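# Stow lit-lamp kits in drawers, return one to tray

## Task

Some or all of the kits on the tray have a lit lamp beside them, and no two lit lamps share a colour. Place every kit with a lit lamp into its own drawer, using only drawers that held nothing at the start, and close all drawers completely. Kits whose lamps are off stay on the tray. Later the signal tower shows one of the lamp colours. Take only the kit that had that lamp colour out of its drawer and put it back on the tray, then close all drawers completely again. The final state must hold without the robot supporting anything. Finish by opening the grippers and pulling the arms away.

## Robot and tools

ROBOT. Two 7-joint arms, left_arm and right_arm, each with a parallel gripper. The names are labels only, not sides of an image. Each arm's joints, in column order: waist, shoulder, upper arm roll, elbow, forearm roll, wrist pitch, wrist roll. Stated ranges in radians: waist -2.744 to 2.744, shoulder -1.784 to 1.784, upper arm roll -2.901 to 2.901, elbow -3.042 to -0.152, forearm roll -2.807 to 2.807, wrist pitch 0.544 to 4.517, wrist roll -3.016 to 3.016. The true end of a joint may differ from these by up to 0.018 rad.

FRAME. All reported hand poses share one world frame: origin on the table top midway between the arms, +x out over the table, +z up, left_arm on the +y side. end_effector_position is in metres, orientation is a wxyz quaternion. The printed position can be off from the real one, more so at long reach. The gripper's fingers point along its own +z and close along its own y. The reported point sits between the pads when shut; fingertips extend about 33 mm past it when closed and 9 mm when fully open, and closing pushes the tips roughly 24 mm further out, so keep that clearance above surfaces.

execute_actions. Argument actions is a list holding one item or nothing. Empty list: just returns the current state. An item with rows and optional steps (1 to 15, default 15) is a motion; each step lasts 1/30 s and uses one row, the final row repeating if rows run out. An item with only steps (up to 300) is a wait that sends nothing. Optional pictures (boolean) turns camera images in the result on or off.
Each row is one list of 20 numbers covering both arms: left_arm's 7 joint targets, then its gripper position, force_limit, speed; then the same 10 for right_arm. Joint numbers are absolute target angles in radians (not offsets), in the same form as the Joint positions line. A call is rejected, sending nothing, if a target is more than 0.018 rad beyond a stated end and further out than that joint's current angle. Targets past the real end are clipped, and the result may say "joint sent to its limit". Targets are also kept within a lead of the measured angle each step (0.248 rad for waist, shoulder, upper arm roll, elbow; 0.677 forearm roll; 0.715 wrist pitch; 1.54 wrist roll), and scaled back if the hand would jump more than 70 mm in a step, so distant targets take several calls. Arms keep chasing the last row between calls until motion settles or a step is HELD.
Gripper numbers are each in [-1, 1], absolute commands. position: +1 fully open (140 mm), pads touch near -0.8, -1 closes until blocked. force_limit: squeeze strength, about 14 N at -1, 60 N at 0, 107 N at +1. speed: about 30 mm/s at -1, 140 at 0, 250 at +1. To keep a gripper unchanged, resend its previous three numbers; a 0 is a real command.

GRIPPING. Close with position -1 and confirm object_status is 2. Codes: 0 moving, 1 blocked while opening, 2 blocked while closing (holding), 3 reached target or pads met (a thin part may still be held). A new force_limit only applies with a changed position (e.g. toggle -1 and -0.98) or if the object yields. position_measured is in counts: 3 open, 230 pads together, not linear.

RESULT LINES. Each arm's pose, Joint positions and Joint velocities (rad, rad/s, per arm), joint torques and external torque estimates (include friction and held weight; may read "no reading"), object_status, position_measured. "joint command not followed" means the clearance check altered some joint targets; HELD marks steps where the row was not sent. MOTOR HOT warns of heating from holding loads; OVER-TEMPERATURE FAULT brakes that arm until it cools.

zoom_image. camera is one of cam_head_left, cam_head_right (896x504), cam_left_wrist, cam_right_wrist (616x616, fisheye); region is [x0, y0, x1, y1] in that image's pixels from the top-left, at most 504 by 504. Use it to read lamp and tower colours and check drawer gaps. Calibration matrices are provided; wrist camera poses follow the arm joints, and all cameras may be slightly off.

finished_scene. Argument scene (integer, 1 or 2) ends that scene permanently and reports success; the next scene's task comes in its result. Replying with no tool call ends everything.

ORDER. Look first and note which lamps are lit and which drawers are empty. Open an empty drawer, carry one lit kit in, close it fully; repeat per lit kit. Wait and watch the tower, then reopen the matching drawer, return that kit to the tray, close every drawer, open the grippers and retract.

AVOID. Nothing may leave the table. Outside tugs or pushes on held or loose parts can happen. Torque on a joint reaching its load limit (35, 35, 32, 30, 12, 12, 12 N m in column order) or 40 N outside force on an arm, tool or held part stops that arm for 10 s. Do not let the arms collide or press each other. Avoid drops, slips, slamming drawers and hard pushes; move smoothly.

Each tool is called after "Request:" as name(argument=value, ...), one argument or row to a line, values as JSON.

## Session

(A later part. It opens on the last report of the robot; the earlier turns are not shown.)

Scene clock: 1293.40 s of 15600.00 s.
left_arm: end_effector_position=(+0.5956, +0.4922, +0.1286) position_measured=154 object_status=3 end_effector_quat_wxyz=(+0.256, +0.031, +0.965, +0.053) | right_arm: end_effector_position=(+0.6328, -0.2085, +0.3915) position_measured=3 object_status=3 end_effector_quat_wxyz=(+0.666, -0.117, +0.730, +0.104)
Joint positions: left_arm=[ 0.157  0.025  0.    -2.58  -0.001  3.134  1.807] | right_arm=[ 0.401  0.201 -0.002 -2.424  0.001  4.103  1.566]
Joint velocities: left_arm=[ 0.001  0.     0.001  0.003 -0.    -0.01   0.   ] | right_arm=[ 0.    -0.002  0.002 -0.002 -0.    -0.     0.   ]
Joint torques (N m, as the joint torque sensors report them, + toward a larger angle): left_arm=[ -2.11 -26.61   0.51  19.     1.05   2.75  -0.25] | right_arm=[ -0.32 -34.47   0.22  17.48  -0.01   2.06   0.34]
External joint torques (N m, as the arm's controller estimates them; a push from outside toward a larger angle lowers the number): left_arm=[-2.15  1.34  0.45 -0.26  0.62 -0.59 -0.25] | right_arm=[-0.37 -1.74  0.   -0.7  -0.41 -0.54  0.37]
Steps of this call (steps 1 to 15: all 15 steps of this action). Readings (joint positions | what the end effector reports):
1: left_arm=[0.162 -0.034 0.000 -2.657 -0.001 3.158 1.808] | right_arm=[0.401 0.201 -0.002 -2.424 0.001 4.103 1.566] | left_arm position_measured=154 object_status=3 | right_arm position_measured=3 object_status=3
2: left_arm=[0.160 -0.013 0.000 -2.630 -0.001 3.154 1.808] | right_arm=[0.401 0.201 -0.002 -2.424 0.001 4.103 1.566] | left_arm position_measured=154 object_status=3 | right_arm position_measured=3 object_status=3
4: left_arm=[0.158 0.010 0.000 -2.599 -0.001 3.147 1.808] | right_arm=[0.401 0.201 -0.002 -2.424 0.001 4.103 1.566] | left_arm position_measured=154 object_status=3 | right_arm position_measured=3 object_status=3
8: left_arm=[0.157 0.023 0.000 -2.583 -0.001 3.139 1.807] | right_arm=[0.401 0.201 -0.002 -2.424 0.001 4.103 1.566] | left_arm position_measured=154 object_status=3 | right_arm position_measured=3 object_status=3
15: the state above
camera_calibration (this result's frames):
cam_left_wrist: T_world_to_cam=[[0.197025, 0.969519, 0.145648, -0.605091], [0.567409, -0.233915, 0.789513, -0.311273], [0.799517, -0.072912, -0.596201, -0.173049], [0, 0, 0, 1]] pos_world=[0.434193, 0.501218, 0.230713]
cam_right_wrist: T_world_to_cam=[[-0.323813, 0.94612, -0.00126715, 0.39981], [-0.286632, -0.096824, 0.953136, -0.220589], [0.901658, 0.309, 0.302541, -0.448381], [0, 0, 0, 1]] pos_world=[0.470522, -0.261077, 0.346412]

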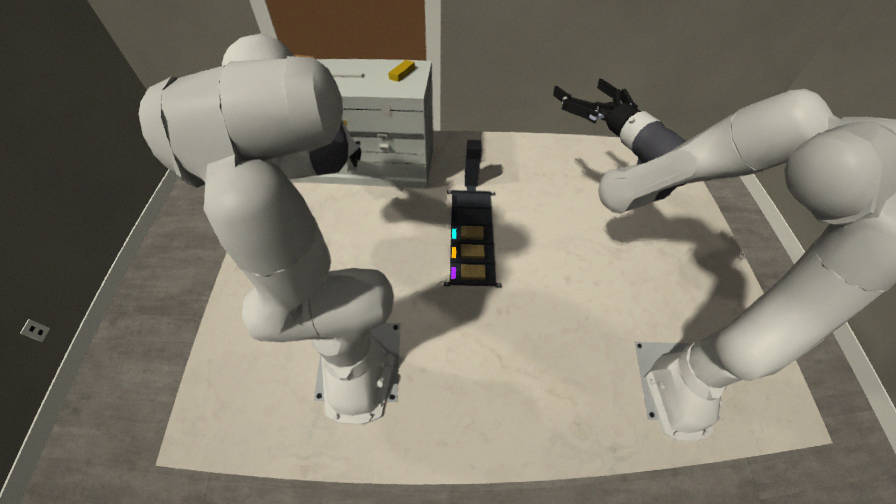

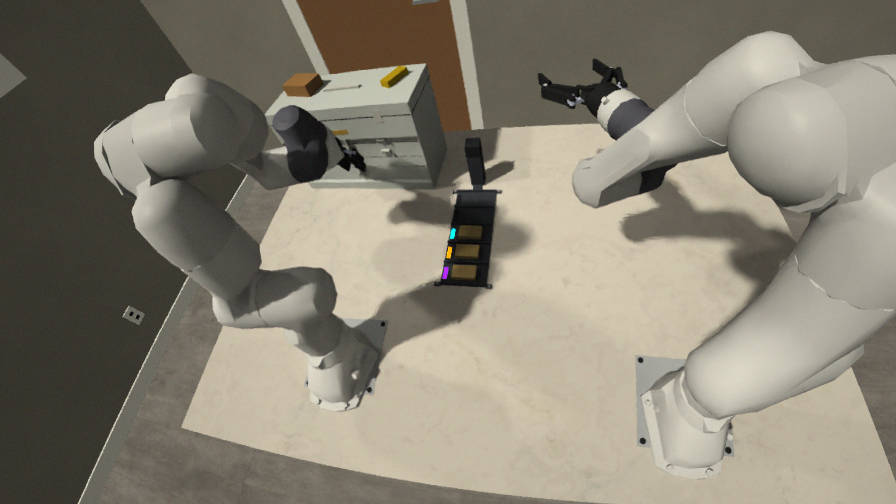

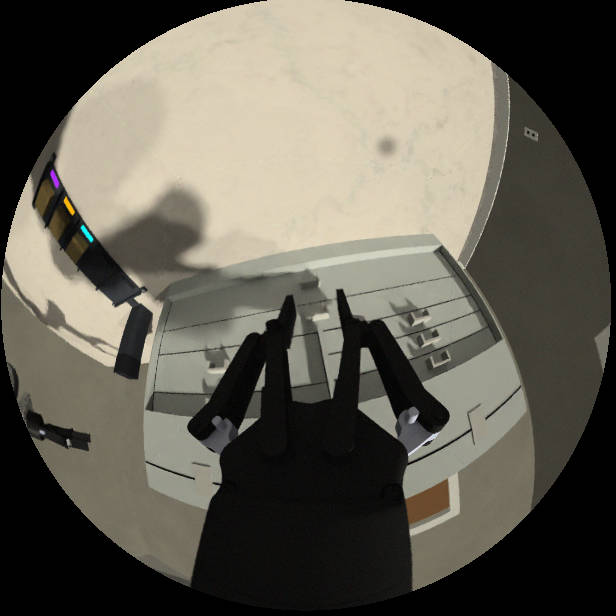

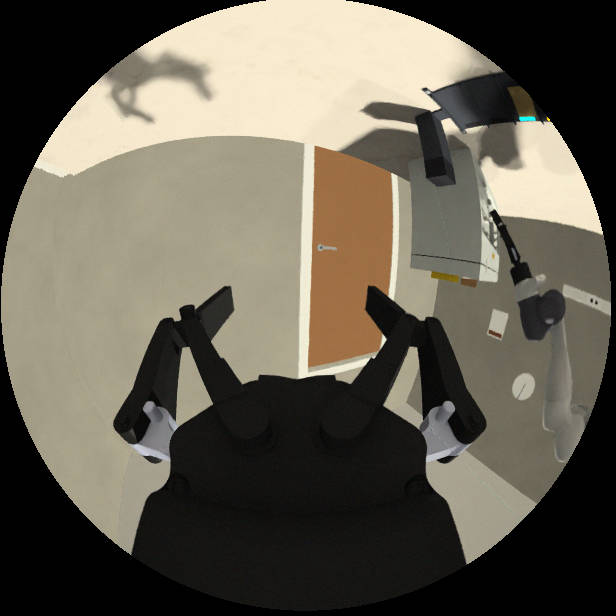

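Request:
execute_actions(
  actions=[
    {"rows":[[0.154,0.029,0,-2.575,0,3.13,1.8,-1,0,0,0.4,0.2,0,-2.425,0,4.1,1.571,1,0,1]],"steps":15},
  ],
  pictures=false,
)

Request:
execute_actions(
  actions=[
    {"rows":[[0.157,0.011,0,-2.599,0,3.14,1.81,-1,0,0,0.4,0.2,0,-2.425,0,4.1,1.571,1,0,1],[0.159,-0.005,0,-2.62,0,3.146,1.813,-1,0,0,0.4,0.2,0,-2.425,0,4.1,1.571,1,0,1],[0.161,-0.021,0,-2.64,0,3.151,1.816,-1,0,0,0.4,0.2,0,-2.425,0,4.1,1.571,1,0,1],[0.163,-0.037,0,-2.661,0,3.156,1.819,-1,0,0,0.4,0.2,0,-2.425,0,4.1,1.571,1,0,1],[0.165,-0.053,0,-2.682,0,3.16,1.822,-1,0,0,0.4,0.2,0,-2.425,0,4.1,1.571,1,0,1],[0.168,-0.07,0,-2.703,0,3.164,1.825,-1,0,0,0.4,0.2,0,-2.425,0,4.1,1.571,1,0,1],[0.171,-0.087,0,-2.723,0,3.168,1.828,-1,0,0,0.4,0.2,0,-2.425,0,4.1,1.571,1,0,1],[0.174,-0.104,0,-2.744,0,3.171,1.831,-1,0,0,0.4,0.2,0,-2.425,0,4.1,1.571,1,0,1],[0.177,-0.122,0,-2.764,0,3.174,1.834,-1,0,0,0.4,0.2,0,-2.425,0,4.1,1.571,1,0,1],[0.18,-0.139,0,-2.785,0,3.176,1.837,-1,0,0,0.4,0.2,0,-2.425,0,4.1,1.571,1,0,1],[0.183,-0.157,0,-2.805,0,3.178,1.84,-1,0,0,0.4,0.2,0,-2.425,0,4.1,1.571,1,0,1],[0.186,-0.175,0,-2.826,0,3.18,1.843,-1,0,0,0.4,0.2,0,-2.425,0,4.1,1.571,1,0,1],[0.189,-0.194,0,-2.846,0,3.181,1.846,-1,0,0,0.4,0.2,0,-2.425,0,4.1,1.571,1,0,1],[0.192,-0.213,0,-2.866,0,3.182,1.85,-1,0,0,0.4,0.2,0,-2.425,0,4.1,1.571,1,0,1],[0.196,-0.233,0,-2.886,0,3.182,1.854,-1,0,0,0.4,0.2,0,-2.425,0,4.1,1.571,1,0,1]],"steps":15},
  ],
  pictures=false,
)

Request:
execute_actions(
  actions=[
    {"rows":[[0.199,-0.253,0,-2.906,0,3.182,1.858,-1,0,0,0.4,0.2,0,-2.425,0,4.1,1.571,1,0,1],[0.203,-0.273,0,-2.926,0,3.182,1.862,-1,0,0,0.4,0.2,0,-2.425,0,4.1,1.571,1,0,1],[0.207,-0.293,0,-2.947,0,3.181,1.865,-1,0,0,0.4,0.2,0,-2.425,0,4.1,1.571,1,0,1],[0.21,-0.314,0,-2.967,0,3.18,1.868,-1,0,0,0.4,0.2,0,-2.425,0,4.1,1.571,1,0,1]],"steps":15},
  ],
)

Scene clock: 1324.40 s of 15600.00 s.
left_arm: end_effector_position=(+0.5964, +0.4914, +0.1286) position_measured=193 object_status=2 end_effector_quat_wxyz=(+0.256, +0.030, +0.965, +0.052) | right_arm: end_effector_position=(+0.6328, -0.2085, +0.3915) position_measured=3 object_status=3 end_effector_quat_wxyz=(+0.666, -0.117, +0.730, +0.104)
Joint positions: left_arm=[ 0.156  0.026  0.    -2.577 -0.001  3.132  1.805] | right_arm=[ 0.401  0.201 -0.002 -2.424  0.001  4.103  1.566]
Joint velocities: left_arm=[ 0.002 -0.001  0.    -0.     0.     0.001 -0.001] | right_arm=[ 0.     0.     0.001  0.001 -0.001 -0.     0.   ]
Joint torques (N m, as the joint torque sensors report them, + toward a larger angle): left_arm=[ -0.95 -26.33   0.41  19.73   0.89   3.19  -0.23] | right_arm=[ -0.15 -34.42   0.18  17.29   0.02   2.03   0.38]
External joint torques (N m, as the arm's controller estimates them; a push from outside toward a larger angle lowers the number): left_arm=[-1.01  1.65  0.32  0.49  0.46 -0.14 -0.22] | right_arm=[-0.25 -1.78 -0.09 -0.87 -0.37 -0.56  0.4 ]
Steps of this call (steps 1 to 15: the robot went on to your last target; steps 16 to 90: nothing new was sent; then 27.50 s passed at rest; steps 91 to 105: all 15 steps of this action). Readings (joint positions | what the end effector reports):
91: left_arm=[0.157 0.025 0.000 -2.579 -0.001 3.132 1.807] | right_arm=[0.401 0.201 -0.002 -2.424 0.001 4.103 1.566] | left_arm position_measured=154 object_status=0 | right_arm position_measured=3 object_status=3
92: left_arm=[0.157 0.026 0.000 -2.578 -0.001 3.132 1.807] | right_arm=[0.401 0.201 -0.002 -2.424 0.001 4.103 1.566] | left_arm position_measured=161 object_status=0 | right_arm position_measured=3 object_status=3
94: left_arm=[0.157 0.027 0.000 -2.577 -0.001 3.132 1.807] | right_arm=[0.401 0.201 -0.002 -2.424 0.001 4.103 1.566] | left_arm position_measured=176 object_status=0 | right_arm position_measured=3 object_status=3
98: left_arm=[0.156 0.026 0.000 -2.577 -0.001 3.132 1.806] | right_arm=[0.401 0.201 -0.002 -2.424 0.001 4.103 1.566] | left_arm position_measured=193 object_status=0 | right_arm position_measured=3 object_status=3
105: the state above

Scene clock: 1324.90 s of 15600.00 s.
left_arm: end_effector_position=(+0.5117, +0.4956, +0.1298) position_measured=193 object_status=2 end_effector_quat_wxyz=(+0.255, +0.023, +0.965, +0.059) | right_arm: end_effector_position=(+0.6328, -0.2085, +0.3915) position_measured=3 object_status=3 end_effector_quat_wxyz=(+0.666, -0.117, +0.730, +0.104)
Joint positions: left_arm=[ 0.19  -0.192  0.002 -2.838 -0.001  3.176  1.825] | right_arm=[ 0.401  0.201 -0.002 -2.424  0.001  4.103  1.566]
Joint velocities: left_arm=[ 0.097 -0.544  0.006 -0.583 -0.001  0.039  0.074] | right_arm=[-0.002  0.    -0.    -0.     0.     0.    -0.   ]
Joint torques (N m, as the joint torque sensors report them, + toward a larger angle): left_arm=[ -0.93 -17.48  -1.35  17.52   0.87   3.45   0.39] | right_arm=[ -0.18 -34.77   0.05  17.56  -0.02   2.08   0.34]
External joint torques (N m, as the arm's controller estimates them; a push from outside toward a larger angle lowers the number): left_arm=[-0.37 -1.08 -0.99 -4.09  0.48 -0.09  0.41] | right_arm=[-0.02 -2.07  0.02 -0.62 -0.45 -0.52  0.37]
Steps of this call (steps 1 to 15: all 15 steps of this action). Readings (joint positions | what the end effector reports):
1: left_arm=[0.156 0.024 0.000 -2.581 -0.001 3.133 1.805] | right_arm=[0.401 0.201 -0.002 -2.424 0.001 4.103 1.566] | left_arm position_measured=193 object_status=2 | right_arm position_measured=3 object_status=3
2: left_arm=[0.157 0.017 0.000 -2.590 -0.001 3.136 1.805] | right_arm=[0.401 0.201 -0.002 -2.424 0.001 4.103 1.566] | left_arm position_measured=193 object_status=2 | right_arm position_measured=3 object_status=3
4: left_arm=[0.160 -0.007 0.001 -2.620 -0.001 3.142 1.806] | right_arm=[0.401 0.201 -0.002 -2.424 0.001 4.103 1.566] | left_arm position_measured=193 object_status=2 | right_arm position_measured=3 object_status=3
8: left_arm=[0.170 -0.068 0.001 -2.696 -0.001 3.157 1.810] | right_arm=[0.401 0.201 -0.002 -2.424 0.001 4.103 1.566] | left_arm position_measured=193 object_status=2 | right_arm position_measured=3 object_status=3
15: the state above

Scene clock: 1325.40 s of 15600.00 s.
left_arm: end_effector_position=(+0.4713, +0.4975, +0.1303) position_measured=193 object_status=2 end_effector_quat_wxyz=(+0.255, +0.025, +0.964, +0.066) | right_arm: end_effector_position=(+0.6328, -0.2085, +0.3915) position_measured=3 object_status=3 end_effector_quat_wxyz=(+0.666, -0.117, +0.730, +0.104)
Joint positions: left_arm=[ 0.212 -0.312  0.002 -2.961 -0.001  3.182  1.851] | right_arm=[ 0.401  0.201 -0.002 -2.424  0.001  4.103  1.566]
Joint velocities: left_arm=[-0.001 -0.003 -0.    -0.003 -0.     0.002  0.014] | right_arm=[ 0.001 -0.     0.     0.    -0.    -0.     0.   ]
Joint torques (N m, as the joint torque sensors report them, + toward a larger angle): left_arm=[ -2.39 -15.86  -0.64  14.58   0.91   3.25   0.63] | right_arm=[ -0.32 -34.56   0.46  17.01   0.01   2.07   0.35]
External joint torques (N m, as the arm's controller estimates them; a push from outside toward a larger angle lowers the number): left_arm=[-2.36 -0.48 -0.32 -4.05  0.5  -0.09  0.63] | right_arm=[-0.33 -1.85  0.28 -1.2  -0.39 -0.53  0.38]
Steps of this call (steps 1 to 15: all 15 steps of this action). Readings (joint positions | what the end effector reports):
1: left_arm=[0.194 -0.211 0.002 -2.858 -0.001 3.177 1.828] | right_arm=[0.401 0.201 -0.002 -2.424 0.001 4.103 1.566] | left_arm position_measured=193 object_status=2 | right_arm position_measured=3 object_status=3
2: left_arm=[0.197 -0.230 0.002 -2.878 -0.001 3.178 1.831] | right_arm=[0.401 0.201 -0.002 -2.424 0.001 4.103 1.566] | left_arm position_measured=193 object_status=2 | right_arm position_measured=3 object_status=3
4: left_arm=[0.204 -0.270 0.002 -2.919 -0.001 3.179 1.836] | right_arm=[0.401 0.201 -0.002 -2.424 0.001 4.103 1.566] | left_arm position_measured=193 object_status=2 | right_arm position_measured=3 object_status=3
8: left_arm=[0.211 -0.307 0.002 -2.955 -0.001 3.181 1.844] | right_arm=[0.401 0.201 -0.002 -2.424 0.001 4.103 1.566] | left_arm position_measured=193 object_status=2 | right_arm position_measured=3 object_status=3
15: the state above
camera_calibration (this result's frames):
cam_left_wrist: T_world_to_cam=[[0.179604, 0.969447, 0.167075, -0.580499], [0.572051, -0.241093, 0.783985, -0.238735], [0.800313, -0.0452313, -0.597874, -0.0861568], [0, 0, 0, 1]] pos_world=[0.309781, 0.501309, 0.232641]
cam_right_wrist: T_world_to_cam=[[-0.323814, 0.94612, -0.00126597, 0.399809], [-0.286627, -0.0968244, 0.953137, -0.220591], [0.901659, 0.309002, 0.302537, -0.448379], [0, 0, 0, 1]] pos_world=[0.470521, -0.261076, 0.34641]

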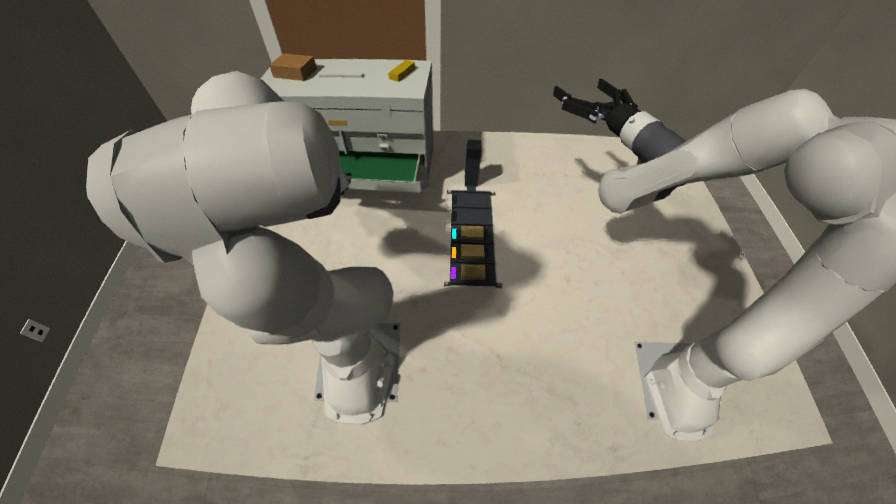

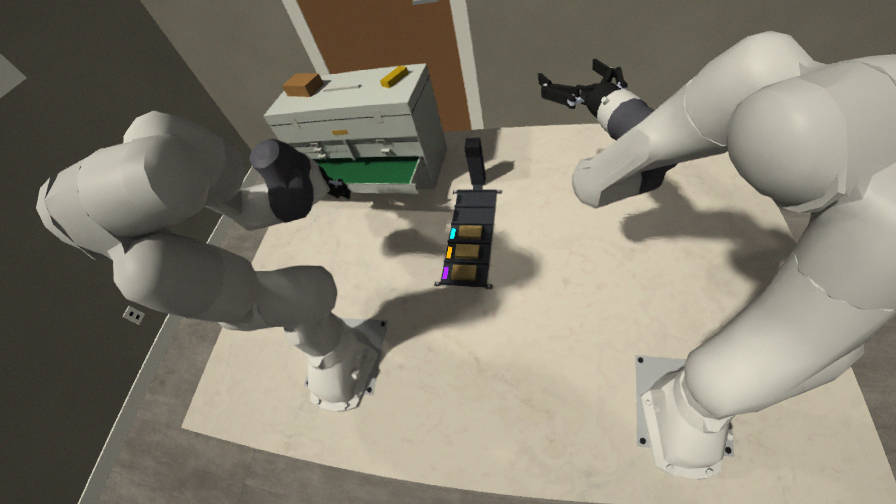

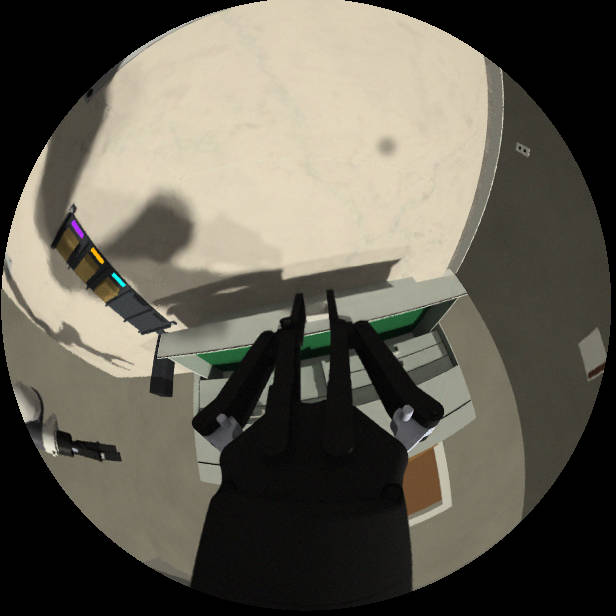

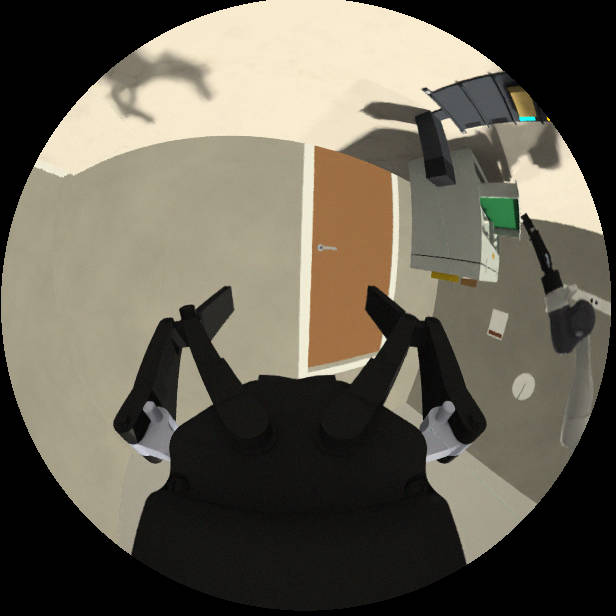

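Request:
execute_actions(
  actions=[
    {"rows":[[0.21,-0.312,0,-2.962,0,3.18,1.86,0.25,0,0,0.4,0.2,0,-2.425,0,4.1,1.571,1,0,1]],"steps":10},
  ],
  pictures=false,
)

Request:
execute_actions(
  actions=[
    {"rows":[[0.21,-0.312,0,-2.962,0,2.95,1.86,0.25,0,0,0.4,0.2,0,-2.425,0,4.1,1.571,1,0,1]],"steps":10},
  ],
  pictures=false,
)

Request:
execute_actions(
  actions=[
    {"rows":[[-0.664,-0.4,0,-2.85,0,2.6,0.928,0.25,0,0,0.4,0.2,0,-2.425,0,4.1,1.571,1,0,1]],"steps":15},
  ],
  pictures=false,
)

Request:
execute_actions(
  actions=[
    {"rows":[[-0.664,0.0485,0,-2.406,0,2.452,0.928,0.25,0,0,0.4,0.2,0,-2.425,0,4.1,1.571,1,0,1]],"steps":15},
  ],
  pictures=false,
)

Request:
execute_actions(
  actions=[
    {"steps":20},
  ],
)

Scene clock: 1339.87 s of 15600.00 s.
left_arm: end_effector_position=(+0.4712, +0.4976, +0.1304) position_measured=126 object_status=0 end_effector_quat_wxyz=(+0.255, +0.026, +0.964, +0.066) | right_arm: end_effector_position=(+0.6328, -0.2085, +0.3915) position_measured=3 object_status=3 end_effector_quat_wxyz=(+0.666, -0.117, +0.730, +0.104)
Joint positions: left_arm=[ 0.212 -0.313  0.002 -2.961 -0.001  3.182  1.855] | right_arm=[ 0.401  0.201 -0.002 -2.424  0.001  4.103  1.566]
Joint velocities: left_arm=[-0.001  0.001 -0.001  0.001  0.     0.     0.   ] | right_arm=[-0.001 -0.001  0.001  0.001 -0.     0.    -0.001]
Joint torques (N m, as the joint torque sensors report them, + toward a larger angle): left_arm=[ -1.95 -14.67  -0.49  17.63   0.95   3.12   0.3 ] | right_arm=[ -0.1  -34.64   0.04  17.13  -0.02   2.05   0.37]
External joint torques (N m, as the arm's controller estimates them; a push from outside toward a larger angle lowers the number): left_arm=[-1.91  0.63 -0.15 -0.88  0.54 -0.19  0.31] | right_arm=[-0.15 -1.87 -0.18 -1.09 -0.42 -0.56  0.4 ]
Steps of this call (steps 1 to 15: the robot went on to your last target; steps 16 to 90: nothing new was sent; then 11.13 s passed at rest; steps 91 to 100: all 10 steps of this action). Readings (joint positions | what the end effector reports):
91: left_arm=[0.212 -0.313 0.002 -2.961 -0.001 3.182 1.855] | right_arm=[0.401 0.201 -0.002 -2.424 0.001 4.103 1.566] | left_arm position_measured=193 object_status=0 | right_arm position_measured=3 object_status=3
92: left_arm=[0.212 -0.313 0.002 -2.961 -0.001 3.182 1.855] | right_arm=[0.401 0.201 -0.002 -2.424 0.001 4.103 1.566] | left_arm position_measured=192 object_status=0 | right_arm position_measured=3 object_status=3
94: left_arm=[0.212 -0.313 0.002 -2.961 -0.001 3.182 1.855] | right_arm=[0.401 0.201 -0.002 -2.424 0.001 4.103 1.566] | left_arm position_measured=172 object_status=0 | right_arm position_measured=3 object_status=3
98: left_arm=[0.212 -0.313 0.002 -2.961 -0.001 3.182 1.855] | right_arm=[0.401 0.201 -0.002 -2.424 0.001 4.103 1.566] | left_arm position_measured=141 object_status=0 | right_arm position_measured=3 object_status=3
100: the state above

Scene clock: 1340.20 s of 15600.00 s.
left_arm: end_effector_position=(+0.4232, +0.4863, +0.0886) position_measured=98 object_status=3 end_effector_quat_wxyz=(+0.163, +0.027, +0.985, +0.042) | right_arm: end_effector_position=(+0.6328, -0.2085, +0.3915) position_measured=3 object_status=3 end_effector_quat_wxyz=(+0.666, -0.117, +0.730, +0.104)
Joint positions: left_arm=[ 0.212 -0.313  0.002 -2.961 -0.001  2.986  1.855] | right_arm=[ 0.401  0.201 -0.002 -2.424  0.001  4.103  1.566]
Joint velocities: left_arm=[ 0.001 -0.002 -0.     0.    -0.    -0.196 -0.001] | right_arm=[ 0.001  0.001 -0.     0.001 -0.     0.     0.001]
Joint torques (N m, as the joint torque sensors report them, + toward a larger angle): left_arm=[ -1.02 -13.77  -0.87  17.79   0.9    2.49   0.28] | right_arm=[ -0.24 -34.21   0.22  17.37   0.01   2.06   0.31]
External joint torques (N m, as the arm's controller estimates them; a push from outside toward a larger angle lowers the number): left_arm=[-1.02  1.57 -0.57 -0.81  0.49 -0.7   0.28] | right_arm=[-0.35 -1.57 -0.06 -0.79 -0.37 -0.53  0.34]
Steps of this call (steps 1 to 10: all 10 steps of this action). Readings (joint positions | what the end effector reports):
1: left_arm=[0.212 -0.314 0.002 -2.959 -0.001 3.150 1.855] | right_arm=[0.401 0.201 -0.002 -2.424 0.001 4.103 1.566] | left_arm position_measured=119 object_status=0 | right_arm position_measured=3 object_status=3
2: left_arm=[0.212 -0.314 0.002 -2.959 -0.001 3.115 1.855] | right_arm=[0.401 0.201 -0.002 -2.424 0.001 4.103 1.566] | left_arm position_measured=111 object_status=0 | right_arm position_measured=3 object_status=3
4: left_arm=[0.212 -0.313 0.002 -2.961 -0.001 3.062 1.855] | right_arm=[0.401 0.201 -0.002 -2.424 0.001 4.103 1.566] | left_arm position_measured=99 object_status=0 | right_arm position_measured=3 object_status=3
8: left_arm=[0.212 -0.313 0.002 -2.961 -0.001 3.002 1.855] | right_arm=[0.401 0.201 -0.002 -2.424 0.001 4.103 1.566] | left_arm position_measured=98 object_status=0 | right_arm position_measured=3 object_status=3
10: the state above

Scene clock: 1340.70 s of 15600.00 s.
left_arm: end_effector_position=(+0.3712, +0.1879, +0.1185) position_measured=98 object_status=3 end_effector_quat_wxyz=(+0.096, +0.098, +0.990, -0.043) | right_arm: end_effector_position=(+0.6328, -0.2085, +0.3915) position_measured=3 object_status=3 end_effector_quat_wxyz=(+0.666, -0.117, +0.730, +0.104)
Joint positions: left_arm=[-0.526 -0.396  0.001 -2.851 -0.003  2.667  1.259] | right_arm=[ 0.401  0.201 -0.002 -2.424  0.001  4.103  1.566]
Joint velocities: left_arm=[-1.467 -0.02  -0.077  0.021  0.011 -0.308 -0.91 ] | right_arm=[-0.001 -0.    -0.    -0.    -0.001 -0.    -0.   ]
Joint torques (N m, as the joint torque sensors report them, + toward a larger angle): left_arm=[  2.83 -15.82   3.73  19.55   1.03   2.18  -0.48] | right_arm=[ -0.36 -34.75   0.51  17.31   0.01   2.04   0.34]
External joint torques (N m, as the arm's controller estimates them; a push from outside toward a larger angle lowers the number): left_arm=[-3.22 -1.06  0.35 -0.05  0.8  -0.59 -0.49] | right_arm=[-0.33 -2.06  0.36 -0.87 -0.4  -0.56  0.37]
Steps of this call (steps 1 to 15: all 15 steps of this action). Readings (joint positions | what the end effector reports):
1: left_arm=[0.177 -0.322 0.012 -2.950 -0.004 2.941 1.797] | right_arm=[0.401 0.201 -0.002 -2.424 0.001 4.103 1.566] | left_arm position_measured=98 object_status=3 | right_arm position_measured=3 object_status=3
2: left_arm=[0.128 -0.336 0.011 -2.931 -0.004 2.902 1.740] | right_arm=[0.401 0.201 -0.002 -2.424 0.001 4.103 1.566] | left_arm position_measured=98 object_status=3 | right_arm position_measured=3 object_status=3
4: left_arm=[0.029 -0.361 0.008 -2.897 -0.004 2.840 1.638] | right_arm=[0.401 0.201 -0.002 -2.424 0.001 4.103 1.566] | left_arm position_measured=98 object_status=3 | right_arm position_measured=3 object_status=3
8: left_arm=[-0.169 -0.386 0.004 -2.864 -0.003 2.754 1.473] | right_arm=[0.401 0.201 -0.002 -2.424 0.001 4.103 1.566] | left_arm position_measured=98 object_status=3 | right_arm position_measured=3 object_status=3
15: the state above

Scene clock: 1341.20 s of 15600.00 s.
left_arm: end_effector_position=(+0.4047, +0.0903, +0.0826) position_measured=98 object_status=3 end_effector_quat_wxyz=(+0.005, +0.038, +0.999, -0.004) | right_arm: end_effector_position=(+0.6328, -0.2085, +0.3915) position_measured=3 object_status=3 end_effector_quat_wxyz=(+0.666, -0.117, +0.730, +0.104)
Joint positions: left_arm=[-0.661  0.046 -0.003 -2.409 -0.001  2.467  0.997] | right_arm=[ 0.401  0.201 -0.002 -2.424  0.001  4.103  1.566]
Joint velocities: left_arm=[-0.002  0.001  0.003  0.022  0.    -0.066 -0.209] | right_arm=[-0.    -0.    -0.001 -0.    -0.    -0.002  0.001]
Joint torques (N m, as the joint torque sensors report them, + toward a larger angle): left_arm=[ -2.09 -27.41   1.72  20.36   0.98   2.01  -0.22] | right_arm=[ -0.57 -34.49   0.03  17.37   0.03   2.15   0.36]
External joint torques (N m, as the arm's controller estimates them; a push from outside toward a larger angle lowers the number): left_arm=[-2.11  2.39  1.67  0.1   0.48 -0.45 -0.22] | right_arm=[-0.52 -1.86 -0.1  -0.79 -0.38 -0.44  0.38]
Steps of this call (steps 1 to 15: all 15 steps of this action). Readings (joint positions | what the end effector reports):
1: left_arm=[-0.572 -0.343 0.001 -2.796 -0.003 2.627 1.226] | right_arm=[0.401 0.201 -0.002 -2.424 0.001 4.103 1.566] | left_arm position_measured=98 object_status=3 | right_arm position_measured=3 object_status=3
2: left_arm=[-0.604 -0.263 -0.001 -2.714 -0.002 2.597 1.196] | right_arm=[0.401 0.201 -0.002 -2.424 0.001 4.103 1.566] | left_arm position_measured=98 object_status=3 | right_arm position_measured=3 object_status=3
4: left_arm=[-0.640 -0.110 -0.003 -2.555 -0.002 2.552 1.144] | right_arm=[0.401 0.201 -0.002 -2.424 0.001 4.103 1.566] | left_arm position_measured=98 object_status=3 | right_arm position_measured=3 object_status=3
8: left_arm=[-0.660 0.025 -0.003 -2.433 -0.001 2.502 1.070] | right_arm=[0.401 0.201 -0.002 -2.424 0.001 4.103 1.566] | left_arm position_measured=98 object_status=3 | right_arm position_measured=3 object_status=3
15: the state above

Scene clock: 1341.87 s of 15600.00 s.
left_arm: end_effector_position=(+0.4026, +0.0920, +0.0821) position_measured=98 object_status=3 end_effector_quat_wxyz=(+0.001, +0.010, +1.000, -0.001) | right_arm: end_effector_position=(+0.6328, -0.2085, +0.3915) position_measured=3 object_status=3 end_effector_quat_wxyz=(+0.666, -0.117, +0.730, +0.104)
Joint positions: left_arm=[-0.661  0.046 -0.003 -2.408 -0.001  2.456  0.942] | right_arm=[ 0.401  0.201 -0.002 -2.424  0.001  4.103  1.566]
Joint velocities: left_arm=[-0.     0.     0.     0.     0.001 -0.002 -0.024] | right_arm=[ 0.     0.001  0.001  0.001  0.     0.    -0.   ]
Joint torques (N m, as the joint torque sensors report them, + toward a larger angle): left_arm=[ -2.11 -28.15   1.46  21.35   1.07   1.9   -0.23] | right_arm=[ -0.15 -34.8   -0.01  17.33   0.02   2.11   0.35]
External joint torques (N m, as the arm's controller estimates them; a push from outside toward a larger angle lowers the number): left_arm=[-2.12  1.57  1.41  1.01  0.57 -0.53 -0.23] | right_arm=[-0.26 -2.08 -0.29 -0.9  -0.37 -0.49  0.37]
Steps of this call (steps 1 to 20: the robot went on to your last target). Readings (joint positions | what the end effector reports):
1: left_arm=[-0.661 0.046 -0.003 -2.409 -0.001 2.465 0.991] | right_arm=[0.401 0.201 -0.002 -2.424 0.001 4.103 1.566] | left_arm position_measured=98 object_status=3 | right_arm position_measured=3 object_status=3
2: left_arm=[-0.661 0.046 -0.003 -2.408 -0.001 2.464 0.985] | right_arm=[0.401 0.201 -0.002 -2.424 0.001 4.103 1.566] | left_arm position_measured=98 object_status=3 | right_arm position_measured=3 object_status=3
4: left_arm=[-0.661 0.046 -0.003 -2.408 -0.001 2.461 0.975] | right_arm=[0.401 0.201 -0.002 -2.424 0.001 4.103 1.566] | left_arm position_measured=98 object_status=3 | right_arm position_measured=3 object_status=3
8: left_arm=[-0.661 0.046 -0.003 -2.408 -0.001 2.459 0.961] | right_arm=[0.401 0.201 -0.002 -2.424 0.001 4.103 1.566] | left_arm position_measured=98 object_status=3 | right_arm position_measured=3 object_status=3
20: the state above
camera_calibration (this result's frames):
cam_left_wrist: T_world_to_cam=[[0.178349, 0.982265, -0.0578503, -0.149224], [0.896581, -0.138007, 0.420828, -0.369744], [0.405381, -0.126922, -0.905294, 0.113419], [0, 0, 0, 1]] pos_world=[0.312141, 0.109946, 0.249643]
cam_right_wrist: T_world_to_cam=[[-0.323815, 0.94612, -0.00126582, 0.399809], [-0.286626, -0.0968241, 0.953137, -0.220591], [0.901659, 0.309003, 0.302535, -0.448378], [0, 0, 0, 1]] pos_world=[0.470521, -0.261076, 0.34641]

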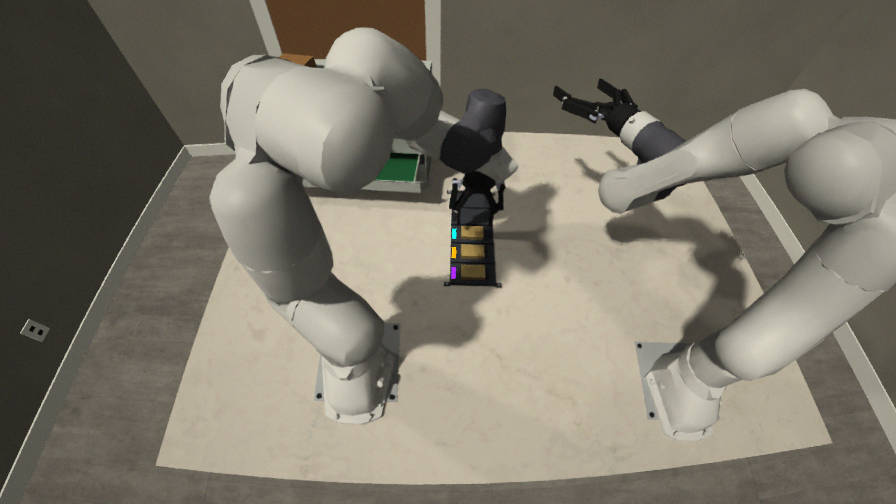

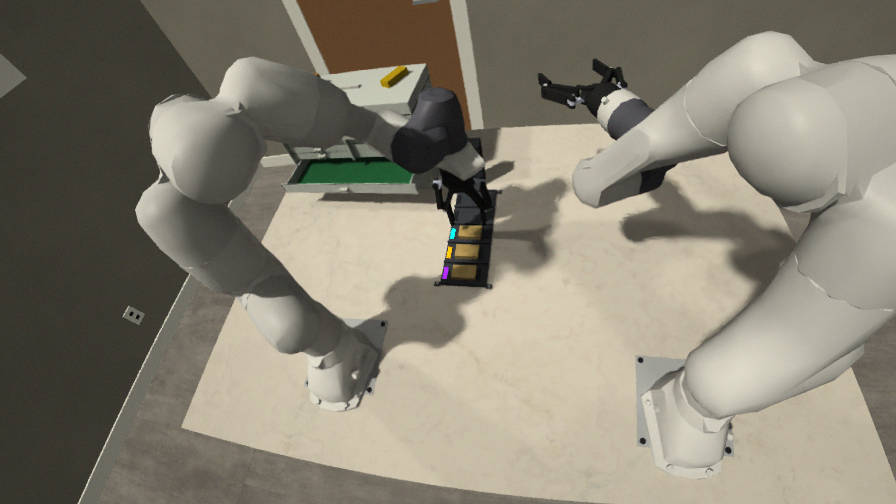

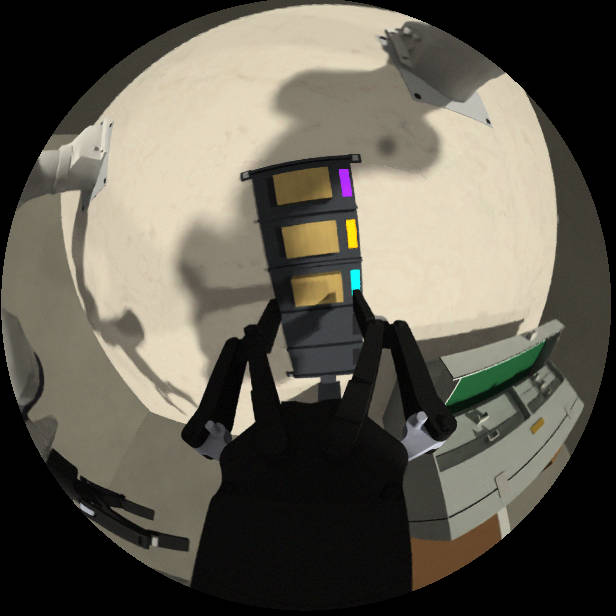

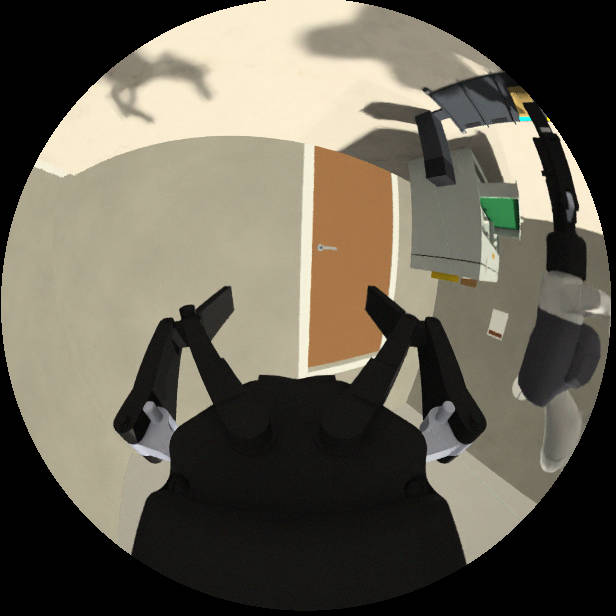

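Request:
execute_actions(
  actions=[
    {"rows":[[-0.664,0.05,0,-2.425,0,2.50,0.928,0.25,0,0,0.4,0.2,0,-2.425,0,4.1,1.571,1,0,1],[-0.664,0.06,0,-2.43,0,2.53,0.928,0.25,0,0,0.4,0.2,0,-2.425,0,4.1,1.571,1,0,1],[-0.664,0.072,0,-2.433,0,2.55,0.928,0.25,0,0,0.4,0.2,0,-2.425,0,4.1,1.571,1,0,1],[-0.664,0.084,0,-2.436,0,2.57,0.928,0.25,0,0,0.4,0.2,0,-2.425,0,4.1,1.571,1,0,1],[-0.664,0.096,0,-2.438,0,2.584,0.928,0.25,0,0,0.4,0.2,0,-2.425,0,4.1,1.571,1,0,1],[-0.664,0.108,0,-2.44,0,2.584,0.928,0.25,0,0,0.4,0.2,0,-2.425,0,4.1,1.571,1,0,1],[-0.664,0.12,0,-2.442,0,2.584,0.928,0.25,0,0,0.4,0.2,0,-2.425,0,4.1,1.571,1,0,1],[-0.664,0.1346,0,-2.4436,0,2.584,0.928,0.25,0,0,0.4,0.2,0,-2.425,0,4.1,1.571,1,0,1]],"steps":15},
  ],
  pictures=false,
)

Request:
execute_actions(
  actions=[
    {"steps":10},
  ],
)

Scene clock: 1363.93 s of 15600.00 s.
left_arm: end_effector_position=(+0.3953, +0.0976, +0.0353) position_measured=98 object_status=3 end_effector_quat_wxyz=(-0.004, +0.006, +1.000, +0.002) | right_arm: end_effector_position=(+0.6328, -0.2085, +0.3915) position_measured=3 object_status=3 end_effector_quat_wxyz=(+0.666, -0.117, +0.730, +0.104)
Joint positions: left_arm=[-0.661  0.134 -0.002 -2.444 -0.001  2.57   0.935] | right_arm=[ 0.401  0.201 -0.002 -2.424  0.001  4.103  1.566]
Joint velocities: left_arm=[ 0.001  0.001 -0.    -0.001 -0.001  0.061 -0.001] | right_arm=[ 0.001  0.    -0.002  0.001  0.001  0.    -0.001]
Joint torques (N m, as the joint torque sensors report them, + toward a larger angle): left_arm=[ -2.42 -30.68   1.92  18.62   0.97   3.13  -0.28] | right_arm=[ -0.53 -34.64   0.17  17.12   0.02   2.03   0.35]
External joint torques (N m, as the arm's controller estimates them; a push from outside toward a larger angle lowers the number): left_arm=[-2.46  0.14  1.78  0.09  0.54  0.75 -0.28] | right_arm=[-0.59 -2.06 -0.06 -1.   -0.37 -0.55  0.38]
Steps of this call (steps 1 to 30: the robot went on to your last target; steps 31 to 90: nothing new was sent; then 18.57 s passed at rest; steps 91 to 105: all 15 steps of this action). Readings (joint positions | what the end effector reports):
91: left_arm=[-0.661 0.046 -0.002 -2.410 -0.001 2.463 0.935] | right_arm=[0.401 0.201 -0.002 -2.424 0.001 4.103 1.566] | left_arm position_measured=98 object_status=3 | right_arm position_measured=3 object_status=3
92: left_arm=[-0.661 0.048 -0.002 -2.415 -0.001 2.474 0.935] | right_arm=[0.401 0.201 -0.002 -2.424 0.001 4.103 1.566] | left_arm position_measured=98 object_status=3 | right_arm position_measured=3 object_status=3
94: left_arm=[-0.661 0.060 -0.002 -2.423 -0.001 2.501 0.935] | right_arm=[0.401 0.201 -0.002 -2.424 0.001 4.103 1.566] | left_arm position_measured=98 object_status=3 | right_arm position_measured=3 object_status=3
98: left_arm=[-0.661 0.105 -0.002 -2.436 -0.001 2.545 0.935] | right_arm=[0.401 0.201 -0.002 -2.424 0.001 4.103 1.566] | left_arm position_measured=98 object_status=3 | right_arm position_measured=3 object_status=3
105: the state above

Scene clock: 1364.27 s of 15600.00 s.
left_arm: end_effector_position=(+0.3974, +0.0960, +0.0361) position_measured=98 object_status=3 end_effector_quat_wxyz=(-0.000, +0.006, +1.000, -0.000) | right_arm: end_effector_position=(+0.6328, -0.2085, +0.3915) position_measured=3 object_status=3 end_effector_quat_wxyz=(+0.666, -0.117, +0.730, +0.104)
Joint positions: left_arm=[-0.661  0.134 -0.002 -2.444 -0.001  2.578  0.935] | right_arm=[ 0.401  0.201 -0.002 -2.424  0.001  4.103  1.566]
Joint velocities: left_arm=[-0.    -0.001  0.001 -0.    -0.     0.008 -0.002] | right_arm=[ 0.001  0.001  0.001  0.001  0.001 -0.    -0.   ]
Joint torques (N m, as the joint torque sensors report them, + toward a larger angle): left_arm=[ -1.9  -30.26   1.82  19.62   1.01   3.09  -0.29] | right_arm=[ -0.08 -34.35   0.05  17.41   0.03   2.1    0.35]
External joint torques (N m, as the arm's controller estimates them; a push from outside toward a larger angle lowers the number): left_arm=[-1.83  0.78  1.77  0.91  0.58  0.65 -0.29] | right_arm=[-0.07 -1.72 -0.12 -0.74 -0.37 -0.49  0.38]
Steps of this call (steps 1 to 10: the robot went on to your last target). Readings (joint positions | what the end effector reports):
1: left_arm=[-0.661 0.134 -0.002 -2.444 -0.001 2.572 0.935] | right_arm=[0.401 0.201 -0.002 -2.424 0.001 4.103 1.566] | left_arm position_measured=98 object_status=3 | right_arm position_measured=3 object_status=3
2: left_arm=[-0.661 0.134 -0.002 -2.444 -0.001 2.573 0.935] | right_arm=[0.401 0.201 -0.002 -2.424 0.001 4.103 1.566] | left_arm position_measured=98 object_status=3 | right_arm position_measured=3 object_status=3
4: left_arm=[-0.661 0.134 -0.002 -2.444 -0.001 2.575 0.935] | right_arm=[0.401 0.201 -0.002 -2.424 0.001 4.103 1.566] | left_arm position_measured=98 object_status=3 | right_arm position_measured=3 object_status=3
8: left_arm=[-0.661 0.134 -0.002 -2.444 -0.001 2.578 0.935] | right_arm=[0.401 0.201 -0.002 -2.424 0.001 4.103 1.566] | left_arm position_measured=98 object_status=3 | right_arm position_measured=3 object_status=3
10: the state above
camera_calibration (this result's frames):
cam_left_wrist: T_world_to_cam=[[0.171079, 0.983612, -0.0569233, -0.152146], [0.898327, -0.131995, 0.41903, -0.346377], [0.404649, -0.122823, -0.906186, 0.0742334], [0, 0, 0, 1]] pos_world=[0.30715, 0.11305, 0.203751]
cam_right_wrist: T_world_to_cam=[[-0.323815, 0.946119, -0.00126381, 0.399808], [-0.286622, -0.096825, 0.953138, -0.220593], [0.90166, 0.309003, 0.302532, -0.448377], [0, 0, 0, 1]] pos_world=[0.470521, -0.261075, 0.346409]

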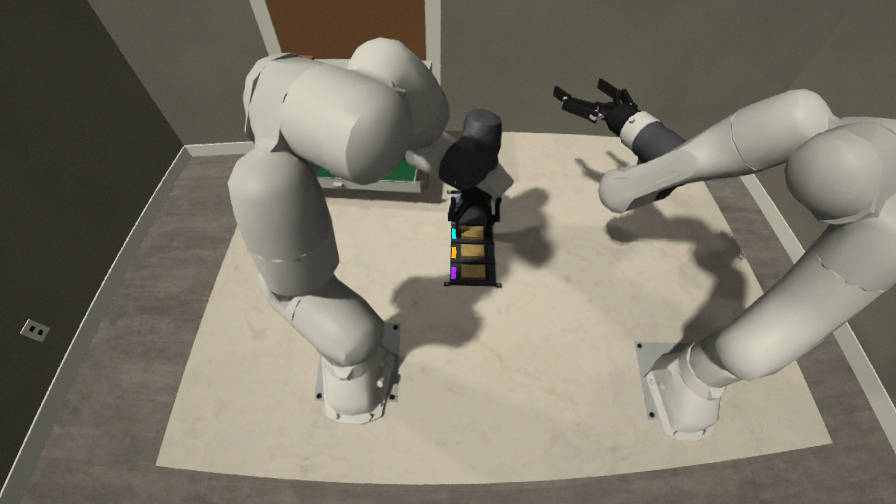

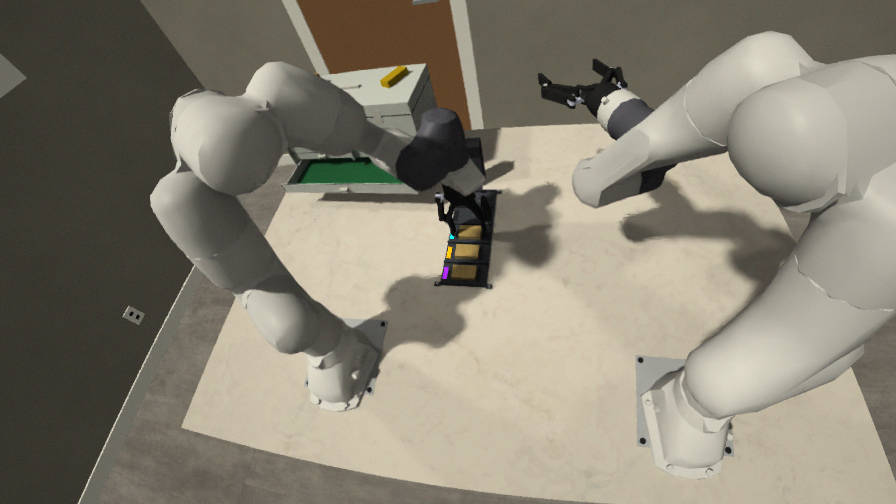

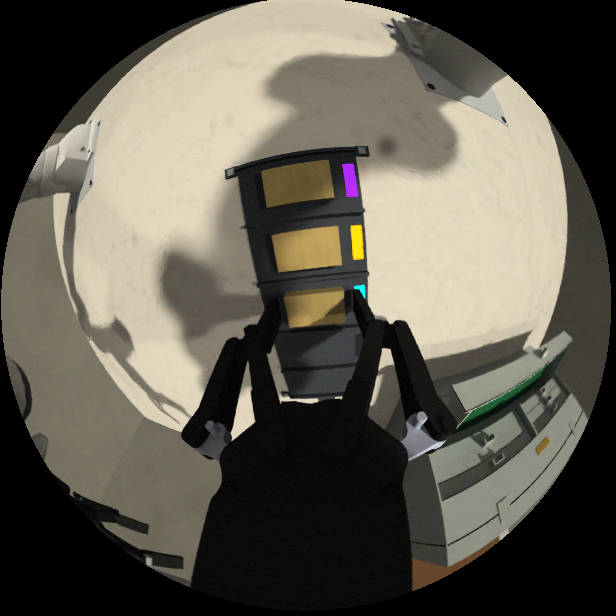

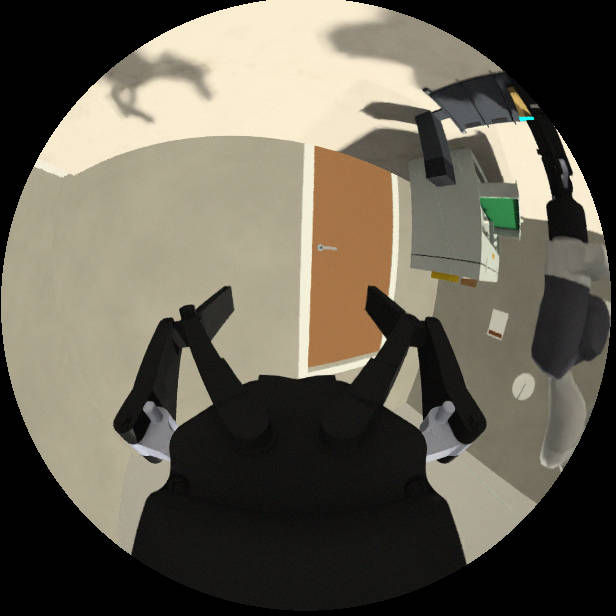

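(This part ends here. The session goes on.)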